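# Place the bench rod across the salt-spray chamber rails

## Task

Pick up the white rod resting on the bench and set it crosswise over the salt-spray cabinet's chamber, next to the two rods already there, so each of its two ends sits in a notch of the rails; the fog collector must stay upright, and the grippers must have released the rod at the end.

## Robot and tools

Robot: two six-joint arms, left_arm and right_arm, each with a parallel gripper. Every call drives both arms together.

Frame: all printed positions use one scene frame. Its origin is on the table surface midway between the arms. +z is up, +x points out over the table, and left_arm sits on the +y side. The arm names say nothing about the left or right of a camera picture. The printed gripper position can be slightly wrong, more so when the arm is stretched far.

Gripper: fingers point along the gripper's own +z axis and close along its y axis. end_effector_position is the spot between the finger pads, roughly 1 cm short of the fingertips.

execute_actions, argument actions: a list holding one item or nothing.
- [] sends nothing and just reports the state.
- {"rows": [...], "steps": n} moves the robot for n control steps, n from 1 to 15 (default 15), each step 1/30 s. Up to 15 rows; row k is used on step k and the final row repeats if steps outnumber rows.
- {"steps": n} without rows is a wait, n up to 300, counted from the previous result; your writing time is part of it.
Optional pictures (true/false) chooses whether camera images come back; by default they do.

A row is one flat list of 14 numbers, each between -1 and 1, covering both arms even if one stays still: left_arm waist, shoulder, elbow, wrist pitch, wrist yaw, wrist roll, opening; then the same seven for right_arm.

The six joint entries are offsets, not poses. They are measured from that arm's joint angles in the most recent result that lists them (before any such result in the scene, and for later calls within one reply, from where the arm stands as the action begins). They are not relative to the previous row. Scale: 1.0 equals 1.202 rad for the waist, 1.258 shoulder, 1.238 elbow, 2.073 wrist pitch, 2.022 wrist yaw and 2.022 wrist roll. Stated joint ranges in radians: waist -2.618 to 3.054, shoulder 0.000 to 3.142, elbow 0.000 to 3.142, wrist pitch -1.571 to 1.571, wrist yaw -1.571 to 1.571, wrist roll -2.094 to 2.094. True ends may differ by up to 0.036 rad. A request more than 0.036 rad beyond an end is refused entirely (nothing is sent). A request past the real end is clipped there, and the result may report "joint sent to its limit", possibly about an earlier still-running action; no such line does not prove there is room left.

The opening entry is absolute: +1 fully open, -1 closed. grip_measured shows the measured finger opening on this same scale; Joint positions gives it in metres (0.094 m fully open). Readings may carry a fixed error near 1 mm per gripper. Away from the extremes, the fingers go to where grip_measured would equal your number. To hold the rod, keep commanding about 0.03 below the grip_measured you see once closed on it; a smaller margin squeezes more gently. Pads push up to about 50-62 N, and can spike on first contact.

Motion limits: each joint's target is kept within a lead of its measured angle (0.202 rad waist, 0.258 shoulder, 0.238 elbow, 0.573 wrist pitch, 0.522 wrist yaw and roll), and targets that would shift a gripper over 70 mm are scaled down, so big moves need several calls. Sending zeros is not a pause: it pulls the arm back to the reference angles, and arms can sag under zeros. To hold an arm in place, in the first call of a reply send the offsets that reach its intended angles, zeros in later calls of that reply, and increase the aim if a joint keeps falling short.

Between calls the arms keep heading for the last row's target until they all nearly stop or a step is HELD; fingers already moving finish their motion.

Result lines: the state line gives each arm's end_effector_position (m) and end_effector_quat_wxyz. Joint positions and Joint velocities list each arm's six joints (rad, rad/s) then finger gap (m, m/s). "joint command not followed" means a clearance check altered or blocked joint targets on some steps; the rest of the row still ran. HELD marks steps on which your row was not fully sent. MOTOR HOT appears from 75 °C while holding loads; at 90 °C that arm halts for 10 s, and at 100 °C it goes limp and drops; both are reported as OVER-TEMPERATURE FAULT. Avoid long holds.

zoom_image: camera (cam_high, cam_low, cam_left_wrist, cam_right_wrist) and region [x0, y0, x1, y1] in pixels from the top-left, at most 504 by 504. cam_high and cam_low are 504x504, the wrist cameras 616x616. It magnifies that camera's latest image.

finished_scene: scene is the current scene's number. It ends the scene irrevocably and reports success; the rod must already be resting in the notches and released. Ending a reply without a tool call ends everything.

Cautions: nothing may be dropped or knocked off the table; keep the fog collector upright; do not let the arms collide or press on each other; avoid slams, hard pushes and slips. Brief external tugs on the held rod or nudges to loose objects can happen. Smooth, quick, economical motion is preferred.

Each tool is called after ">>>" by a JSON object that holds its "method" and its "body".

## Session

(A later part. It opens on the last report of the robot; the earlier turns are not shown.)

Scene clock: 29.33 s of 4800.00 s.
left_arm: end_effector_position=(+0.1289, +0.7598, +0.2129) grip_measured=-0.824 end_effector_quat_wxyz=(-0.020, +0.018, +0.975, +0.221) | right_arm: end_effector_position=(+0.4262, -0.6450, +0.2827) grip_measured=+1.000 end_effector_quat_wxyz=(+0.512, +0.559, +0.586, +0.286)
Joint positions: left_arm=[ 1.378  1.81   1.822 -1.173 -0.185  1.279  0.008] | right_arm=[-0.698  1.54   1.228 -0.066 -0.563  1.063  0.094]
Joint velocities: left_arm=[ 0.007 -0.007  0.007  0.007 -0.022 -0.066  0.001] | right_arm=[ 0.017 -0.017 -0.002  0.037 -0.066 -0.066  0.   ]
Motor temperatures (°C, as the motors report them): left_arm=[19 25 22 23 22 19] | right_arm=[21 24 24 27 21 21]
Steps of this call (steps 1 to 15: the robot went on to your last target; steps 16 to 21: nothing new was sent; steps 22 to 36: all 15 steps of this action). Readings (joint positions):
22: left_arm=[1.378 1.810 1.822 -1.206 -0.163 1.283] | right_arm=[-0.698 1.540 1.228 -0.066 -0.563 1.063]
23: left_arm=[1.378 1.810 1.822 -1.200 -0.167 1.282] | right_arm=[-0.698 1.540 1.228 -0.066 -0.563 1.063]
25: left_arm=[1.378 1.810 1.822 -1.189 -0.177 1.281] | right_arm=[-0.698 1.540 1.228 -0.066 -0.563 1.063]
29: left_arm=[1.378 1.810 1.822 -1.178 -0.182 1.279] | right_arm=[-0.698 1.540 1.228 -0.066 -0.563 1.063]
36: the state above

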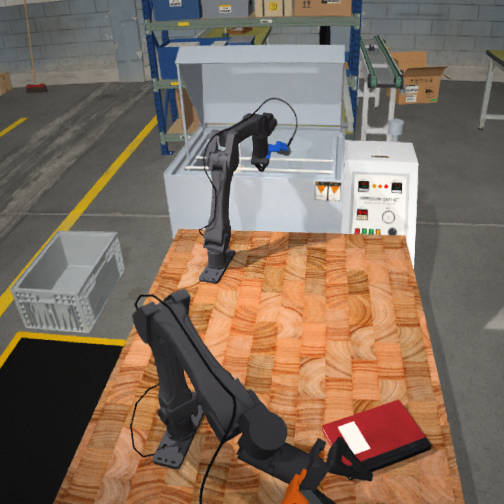

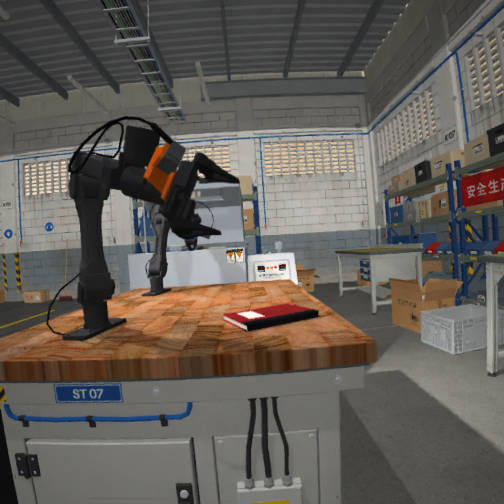

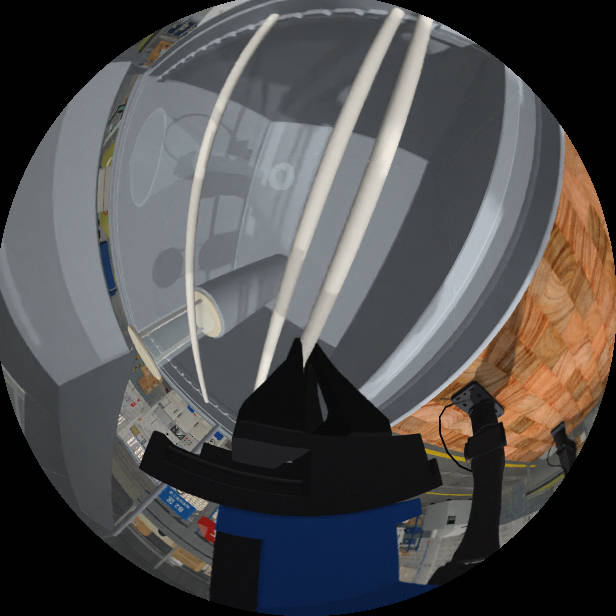

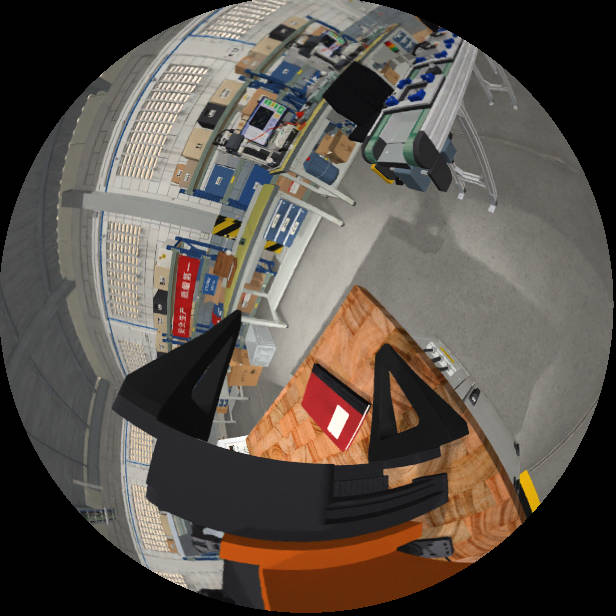

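>>> {"method": "execute_actions", "body": {"actions": [{"rows":[[-0.02,0,0,0,0,0,-0.86,0,0,0,0,0,0,1],[-0.02,0,0,0,0,0,-0.86,0,0,0,0,0,0,1],[-0.02,0,0,0,0,0,-0.86,0,0,0,0,0,0,1],[-0.02,0,0,0,0,0,-0.86,0,0,0,0,0,0,1],[-0.02,0,-0.03,0,0,0,-0.86,0,0,0,0,0,0,1]],"steps":15}]}}

>>> {"method": "zoom_image", "body": {"camera": "cam_high", "region": [170,140,350,190]}}

>>> {"method": "zoom_image", "body": {"camera": "cam_left_wrist", "region": [300,0,500,100]}}

Scene clock: 39.93 s of 4800.00 s.
left_arm: end_effector_position=(+0.1306, +0.7554, +0.2050) grip_measured=-0.824 end_effector_quat_wxyz=(-0.027, +0.024, +0.977, +0.212) | right_arm: end_effector_position=(+0.4262, -0.6450, +0.2827) grip_measured=+1.000 end_effector_quat_wxyz=(+0.512, +0.559, +0.586, +0.286)
Joint positions: left_arm=[ 1.367  1.81   1.797 -1.171 -0.195  1.279  0.008] | right_arm=[-0.698  1.54   1.228 -0.066 -0.563  1.063  0.094]
Joint velocities: left_arm=[-0.012  0.007  0.002 -0.022 -0.022 -0.022  0.001] | right_arm=[ 0.002  0.002  0.007 -0.007 -0.081  0.037  0.   ]
Motor temperatures (°C, as the motors report them): left_arm=[19 26 23 24 22 19] | right_arm=[21 25 24 27 21 21]
Steps of this call (steps 1 to 15: the robot went on to your last target; steps 16 to 90: nothing new was sent; then 7.10 s passed at rest; steps 91 to 105: all 15 steps of this action). Readings (joint positions):
91: left_arm=[1.377 1.810 1.822 -1.171 -0.188 1.279] | right_arm=[-0.698 1.540 1.228 -0.066 -0.563 1.063]
92: left_arm=[1.375 1.810 1.822 -1.171 -0.188 1.279] | right_arm=[-0.698 1.540 1.228 -0.066 -0.563 1.063]
94: left_arm=[1.370 1.810 1.822 -1.173 -0.194 1.279] | right_arm=[-0.698 1.540 1.228 -0.066 -0.563 1.063]
98: left_arm=[1.368 1.810 1.803 -1.171 -0.195 1.279] | right_arm=[-0.698 1.540 1.228 -0.066 -0.563 1.063]
105: the state above

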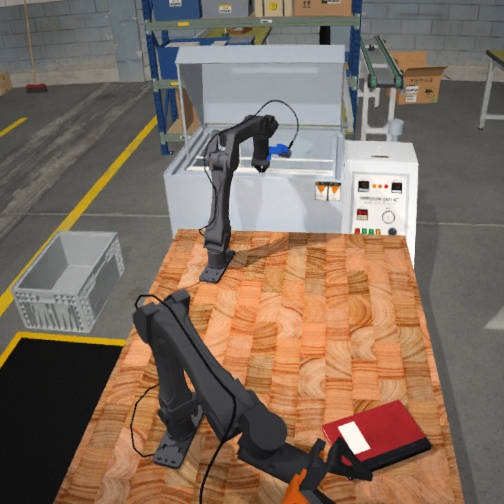

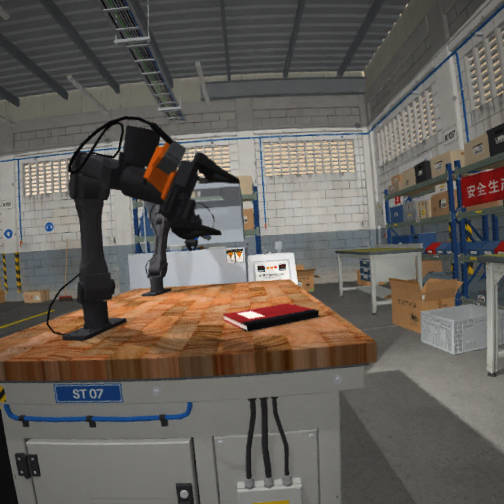

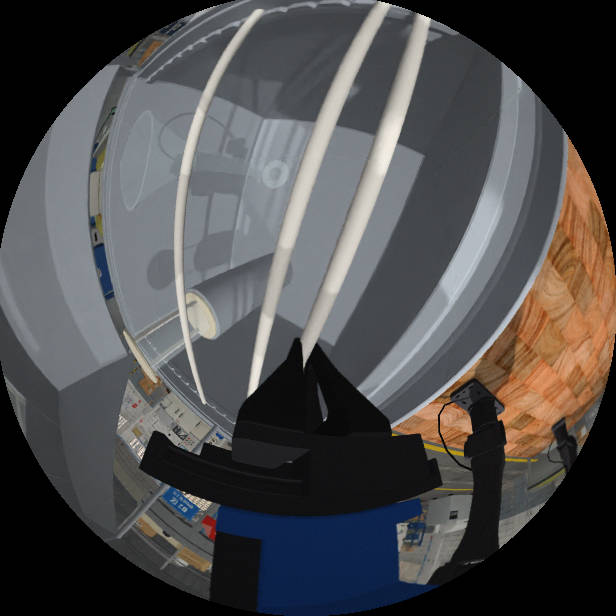

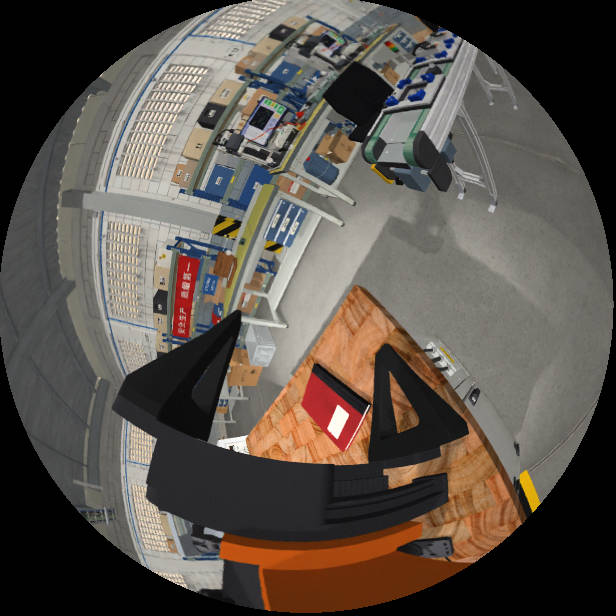

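Region (170, 140, 350, 190) of cam_high's 504x504 image, scaled by 2.800, with more detail than that image has.

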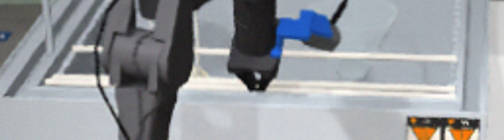

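Region (300, 0, 500, 100) of cam_left_wrist's 616x616 image, scaled by 2.520, with more detail than that image has.

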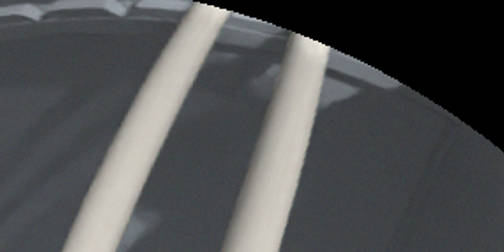

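>>> {"method": "execute_actions", "body": {"actions": [{"rows":[[0,0,-0.015,0.018,0.01,0.006,-0.86,0,0,0,0,0,0,1]],"steps":15}]}}

>>> {"method": "zoom_image", "body": {"camera": "cam_high", "region": [170,140,350,190]}}

>>> {"method": "zoom_image", "body": {"camera": "cam_left_wrist", "region": [300,0,500,100]}}

Scene clock: 41.63 s of 4800.00 s.
left_arm: end_effector_position=(+0.1310, +0.7577, +0.2061) grip_measured=-0.824 end_effector_quat_wxyz=(-0.028, +0.027, +0.975, +0.217) | right_arm: end_effector_position=(+0.4262, -0.6450, +0.2827) grip_measured=+1.000 end_effector_quat_wxyz=(+0.512, +0.559, +0.586, +0.286)
Joint positions: left_arm=[ 1.367  1.81   1.797 -1.161 -0.198  1.286  0.008] | right_arm=[-0.698  1.54   1.228 -0.066 -0.563  1.063  0.094]
Joint velocities: left_arm=[-0.012  0.002 -0.007 -0.022  0.037  0.037  0.001] | right_arm=[-0.002  0.007 -0.017  0.007 -0.022 -0.007  0.   ]
Motor temperatures (°C, as the motors report them): left_arm=[19 26 23 24 22 19] | right_arm=[21 25 24 27 21 21]
Steps of this call (steps 1 to 15: the robot went on to your last target; steps 16 to 36: nothing new was sent; steps 37 to 51: all 15 steps of this action). Readings (joint positions):
37: left_arm=[1.367 1.810 1.797 -1.170 -0.195 1.279] | right_arm=[-0.698 1.540 1.228 -0.066 -0.563 1.063]
38: left_arm=[1.367 1.810 1.797 -1.167 -0.195 1.281] | right_arm=[-0.698 1.540 1.228 -0.066 -0.563 1.063]
40: left_arm=[1.367 1.810 1.797 -1.164 -0.196 1.283] | right_arm=[-0.698 1.540 1.228 -0.066 -0.563 1.063]
44: left_arm=[1.367 1.810 1.797 -1.162 -0.197 1.285] | right_arm=[-0.698 1.540 1.228 -0.066 -0.563 1.063]
51: the state above

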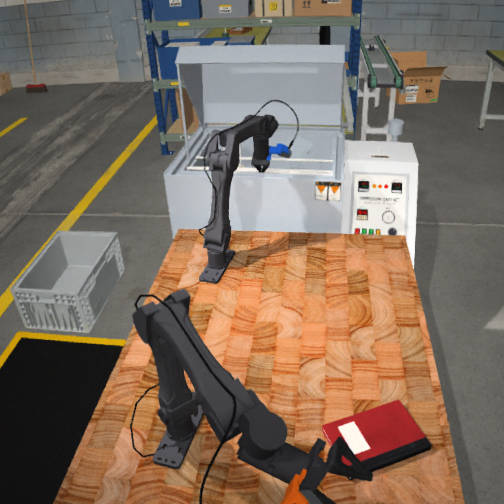

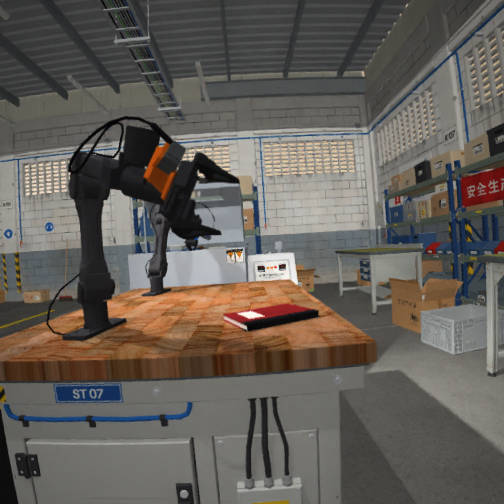

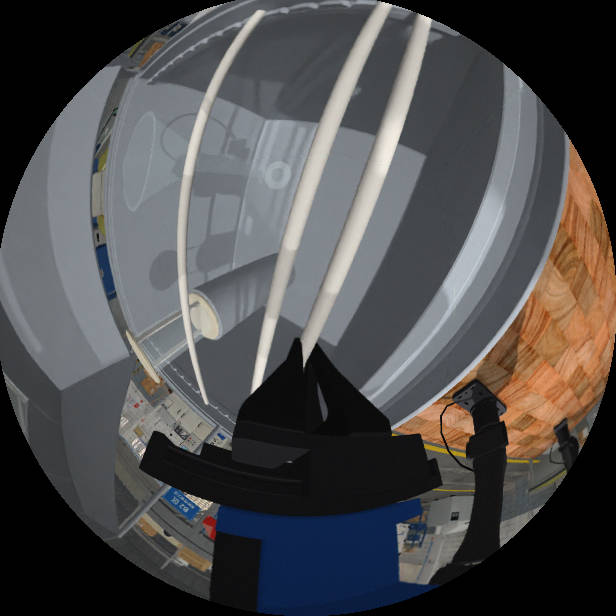

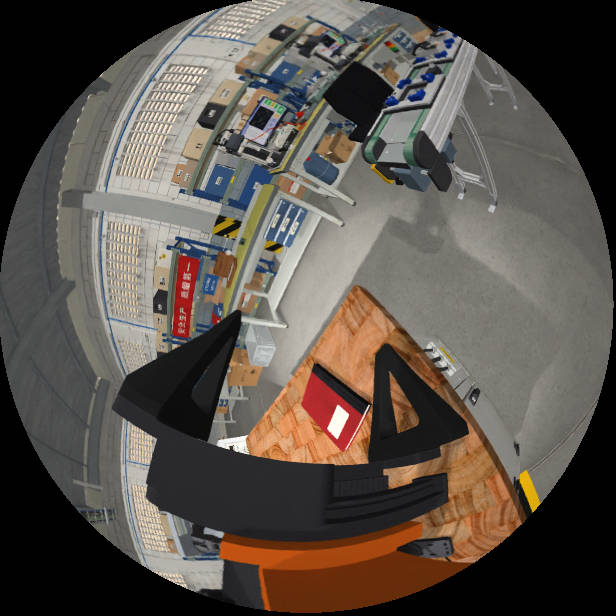

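Region (170, 140, 350, 190) of cam_high's 504x504 image, scaled by 2.800, with more detail than that image has.

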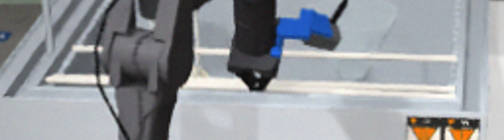

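Region (300, 0, 500, 100) of cam_left_wrist's 616x616 image, scaled by 2.520, with more detail than that image has.

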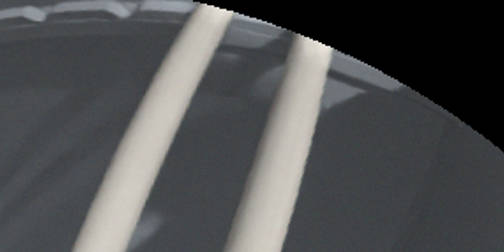

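>>> {"method": "execute_actions", "body": {"actions": [{"rows":[[0,0,-0.015,0.016,0,0.01,-0.86,0,0,0,0,0,0,1]],"steps":12}], "pictures": false}}

>>> {"method": "execute_actions", "body": {"actions": [{"rows":[[0,0,0,0,0,0,-0.8,0,0,0,0,0,0,1],[0,0,0,0,0,0,-0.76,0,0,0,0,0,0,1],[0,0,0,0,0,0,-0.7,0,0,0,0,0,0,1],[0,0,0,0,0,0,-0.64,0,0,0,0,0,0,1]],"steps":9}], "pictures": false}}

>>> {"method": "execute_actions", "body": {"actions": [{"rows":[[0,0,0.02,0,0,0,-0.64,0,0,0,0,0,0,1],[0,0,0.03,-0.01,0,0,-0.64,0,0,0,0,0,0,1],[0,-0.02,0.04,-0.015,0,0,-0.64,0,0,0,0,0,0,1],[0,-0.03,0.05,-0.02,0,0,-0.64,0,0,0,0,0,0,1],[0,-0.04,0.07,-0.035,0,0,-0.64,0,0,0,0,0,0,1],[0,-0.085,0.11,-0.065,0,0,-0.6,0,0,0,0,0,0,1]],"steps":15}], "pictures": false}}

>>> {"method": "execute_actions", "body": {"actions": [{"rows":[[0.13,-0.11,0,0,0,-0.6,-0.6,0,0,0,0,0,0,1]],"steps":15}]}}

>>> {"method": "zoom_image", "body": {"camera": "cam_left_wrist", "region": [130,220,230,340]}}

>>> {"method": "zoom_image", "body": {"camera": "cam_left_wrist", "region": [435,250,535,370]}}

Scene clock: 43.33 s of 4800.00 s.
left_arm: end_effector_position=(+0.1309, +0.7608, +0.2076) grip_measured=-0.824 end_effector_quat_wxyz=(-0.030, +0.032, +0.974, +0.224) | right_arm: end_effector_position=(+0.4262, -0.6450, +0.2827) grip_measured=+1.000 end_effector_quat_wxyz=(+0.512, +0.559, +0.586, +0.286)
Joint positions: left_arm=[ 1.367  1.81   1.797 -1.148 -0.204  1.3    0.008] | right_arm=[-0.698  1.54   1.228 -0.066 -0.563  1.063  0.094]
Joint velocities: left_arm=[-0.022  0.002  0.002  0.022 -0.007  0.007 -0.002] | right_arm=[-0.017  0.012 -0.007  0.022 -0.037 -0.022  0.   ]
Motor temperatures (°C, as the motors report them): left_arm=[19 26 23 24 22 19] | right_arm=[21 25 24 27 21 21]
Steps of this call (steps 1 to 15: the robot went on to your last target; steps 16 to 39: nothing new was sent; steps 40 to 51: all 12 steps of this action). Readings (joint positions):
40: left_arm=[1.367 1.810 1.797 -1.160 -0.199 1.288] | right_arm=[-0.698 1.540 1.228 -0.066 -0.563 1.063]
41: left_arm=[1.367 1.810 1.797 -1.157 -0.201 1.291] | right_arm=[-0.698 1.540 1.228 -0.066 -0.563 1.063]
43: left_arm=[1.367 1.810 1.797 -1.153 -0.202 1.295] | right_arm=[-0.698 1.540 1.228 -0.066 -0.563 1.063]
47: left_arm=[1.367 1.810 1.797 -1.149 -0.204 1.299] | right_arm=[-0.698 1.540 1.228 -0.066 -0.563 1.063]
51: the state above

Scene clock: 43.63 s of 4800.00 s.
left_arm: end_effector_position=(+0.1308, +0.7609, +0.2076) grip_measured=-0.642 end_effector_quat_wxyz=(-0.030, +0.032, +0.974, +0.224) | right_arm: end_effector_position=(+0.4262, -0.6450, +0.2827) grip_measured=+1.000 end_effector_quat_wxyz=(+0.512, +0.559, +0.586, +0.286)
Joint positions: left_arm=[ 1.367  1.81   1.797 -1.148 -0.205  1.3    0.017] | right_arm=[-0.698  1.54   1.228 -0.066 -0.563  1.063  0.094]
Joint velocities: left_arm=[ 0.017 -0.027  0.002 -0.051 -0.081  0.022 -0.001] | right_arm=[-0.007  0.007 -0.007  0.022  0.095 -0.007  0.   ]
Motor temperatures (°C, as the motors report them): left_arm=[19 26 23 24 22 19] | right_arm=[21 25 24 27 21 21]
Steps of this call (steps 1 to 9: all 9 steps of this action). Readings (joint positions):
1: left_arm=[1.367 1.810 1.797 -1.148 -0.205 1.300] | right_arm=[-0.698 1.540 1.228 -0.066 -0.563 1.063]
2: left_arm=[1.367 1.810 1.797 -1.148 -0.205 1.300] | right_arm=[-0.698 1.540 1.228 -0.066 -0.563 1.063]
4: left_arm=[1.367 1.810 1.797 -1.148 -0.205 1.300] | right_arm=[-0.698 1.540 1.228 -0.066 -0.563 1.063]
8: left_arm=[1.367 1.810 1.797 -1.148 -0.205 1.300] | right_arm=[-0.698 1.540 1.228 -0.066 -0.563 1.063]
9: the state above

Scene clock: 44.13 s of 4800.00 s.
left_arm: end_effector_position=(+0.1232, +0.7417, +0.2882) grip_measured=-0.602 end_effector_quat_wxyz=(-0.006, +0.023, +0.957, +0.291) | right_arm: end_effector_position=(+0.4262, -0.6450, +0.2827) grip_measured=+1.000 end_effector_quat_wxyz=(+0.512, +0.559, +0.586, +0.286)
Joint positions: left_arm=[ 1.367  1.69   1.925 -1.248 -0.205  1.3    0.019] | right_arm=[-0.698  1.54   1.228 -0.066 -0.563  1.063  0.094]
Joint velocities: left_arm=[-0.017 -0.002 -0.007 -0.125 -0.037 -0.022 -0.   ] | right_arm=[ 0.002 -0.012  0.007 -0.007  0.022  0.066  0.   ]
Motor temperatures (°C, as the motors report them): left_arm=[19 26 23 24 22 19] | right_arm=[21 25 24 27 21 21]
Steps of this call (steps 1 to 15: all 15 steps of this action). Readings (joint positions):
1: left_arm=[1.367 1.810 1.797 -1.148 -0.205 1.300] | right_arm=[-0.698 1.540 1.228 -0.066 -0.563 1.063]
2: left_arm=[1.367 1.810 1.797 -1.149 -0.205 1.300] | right_arm=[-0.698 1.540 1.228 -0.066 -0.563 1.063]
4: left_arm=[1.367 1.810 1.807 -1.158 -0.205 1.300] | right_arm=[-0.698 1.540 1.228 -0.066 -0.563 1.063]
8: left_arm=[1.367 1.776 1.872 -1.216 -0.205 1.300] | right_arm=[-0.698 1.540 1.228 -0.066 -0.563 1.063]
15: the state above

Scene clock: 44.63 s of 4800.00 s.
left_arm: end_effector_position=(+0.0498, +0.7275, +0.3388) grip_measured=-0.602 end_effector_quat_wxyz=(+0.172, -0.546, +0.760, +0.307) | right_arm: end_effector_position=(+0.4262, -0.6450, +0.2827) grip_measured=+1.000 end_effector_quat_wxyz=(+0.512, +0.559, +0.586, +0.286)
Joint positions: left_arm=[ 1.533  1.545  1.915 -1.247 -0.212  0.19   0.019] | right_arm=[-0.698  1.54   1.228 -0.066 -0.563  1.063  0.094]
Joint velocities: left_arm=[-0.002  0.002 -0.007 -0.022  0.095 -0.637  0.   ] | right_arm=[-0.012  0.007 -0.012 -0.081  0.066 -0.037  0.   ]
Motor temperatures (°C, as the motors report them): left_arm=[19 26 23 24 22 19] | right_arm=[21 25 24 27 21 21]
Steps of this call (steps 1 to 15: all 15 steps of this action). Readings (joint positions):
1: left_arm=[1.380 1.681 1.922 -1.248 -0.196 1.231] | right_arm=[-0.698 1.540 1.228 -0.066 -0.563 1.063]
2: left_arm=[1.407 1.669 1.915 -1.248 -0.191 1.141] | right_arm=[-0.698 1.540 1.228 -0.066 -0.563 1.063]
4: left_arm=[1.482 1.630 1.915 -1.247 -0.195 0.945] | right_arm=[-0.698 1.540 1.228 -0.066 -0.563 1.063]
8: left_arm=[1.536 1.554 1.915 -1.247 -0.214 0.547] | right_arm=[-0.698 1.540 1.228 -0.066 -0.563 1.063]
15: the state above

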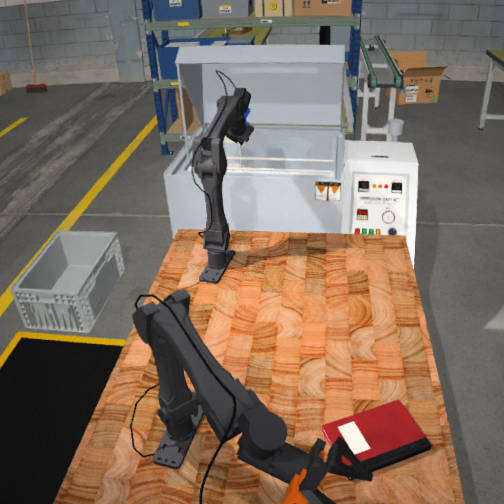

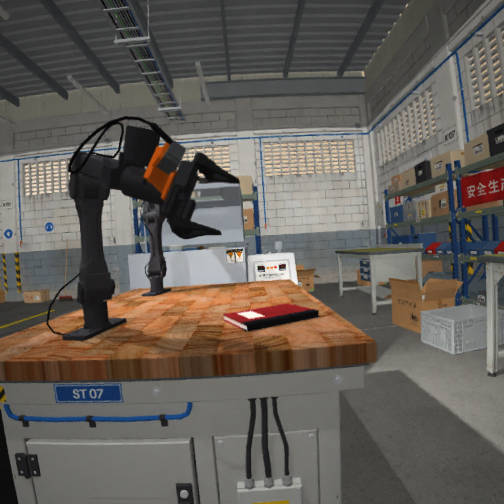

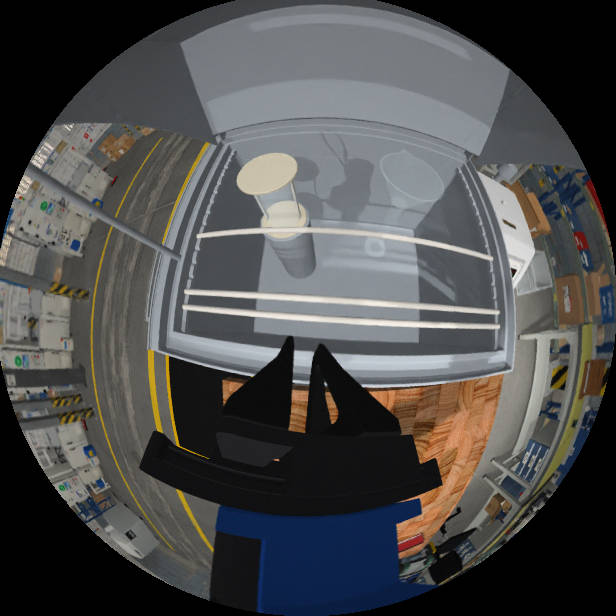

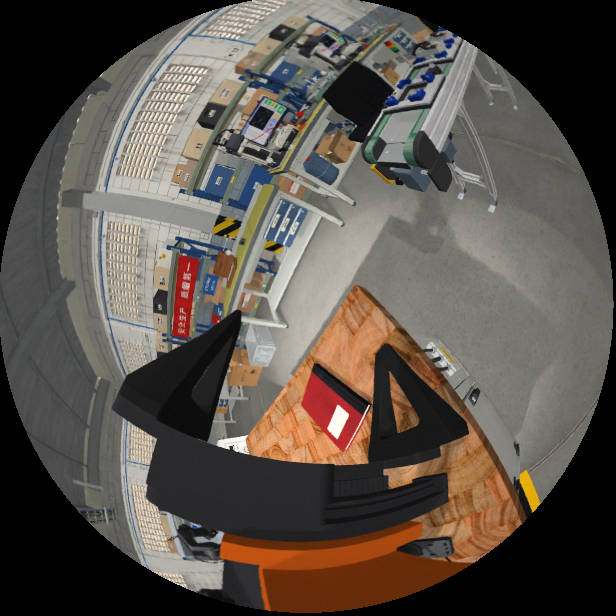

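Region (130, 220, 230, 340) of cam_left_wrist's 616x616 image, scaled by 4.200, with more detail than that image has.

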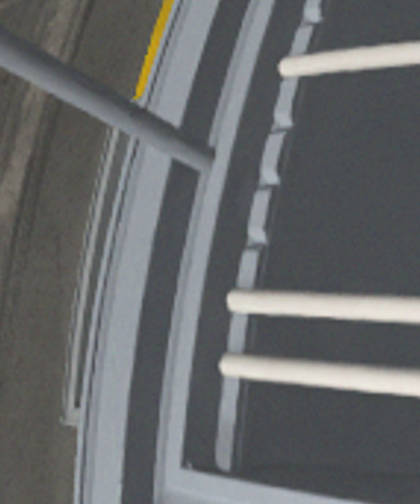

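Region (435, 250, 535, 370) of cam_left_wrist's 616x616 image, scaled by 4.200, with more detail than that image has.

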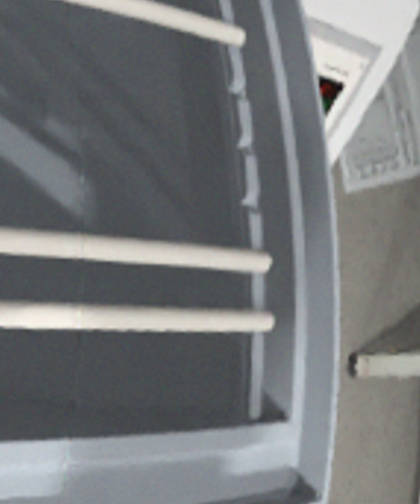

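>>> {"method": "finished_scene", "body": {"scene": 2}}

The scene is finished: the task was done.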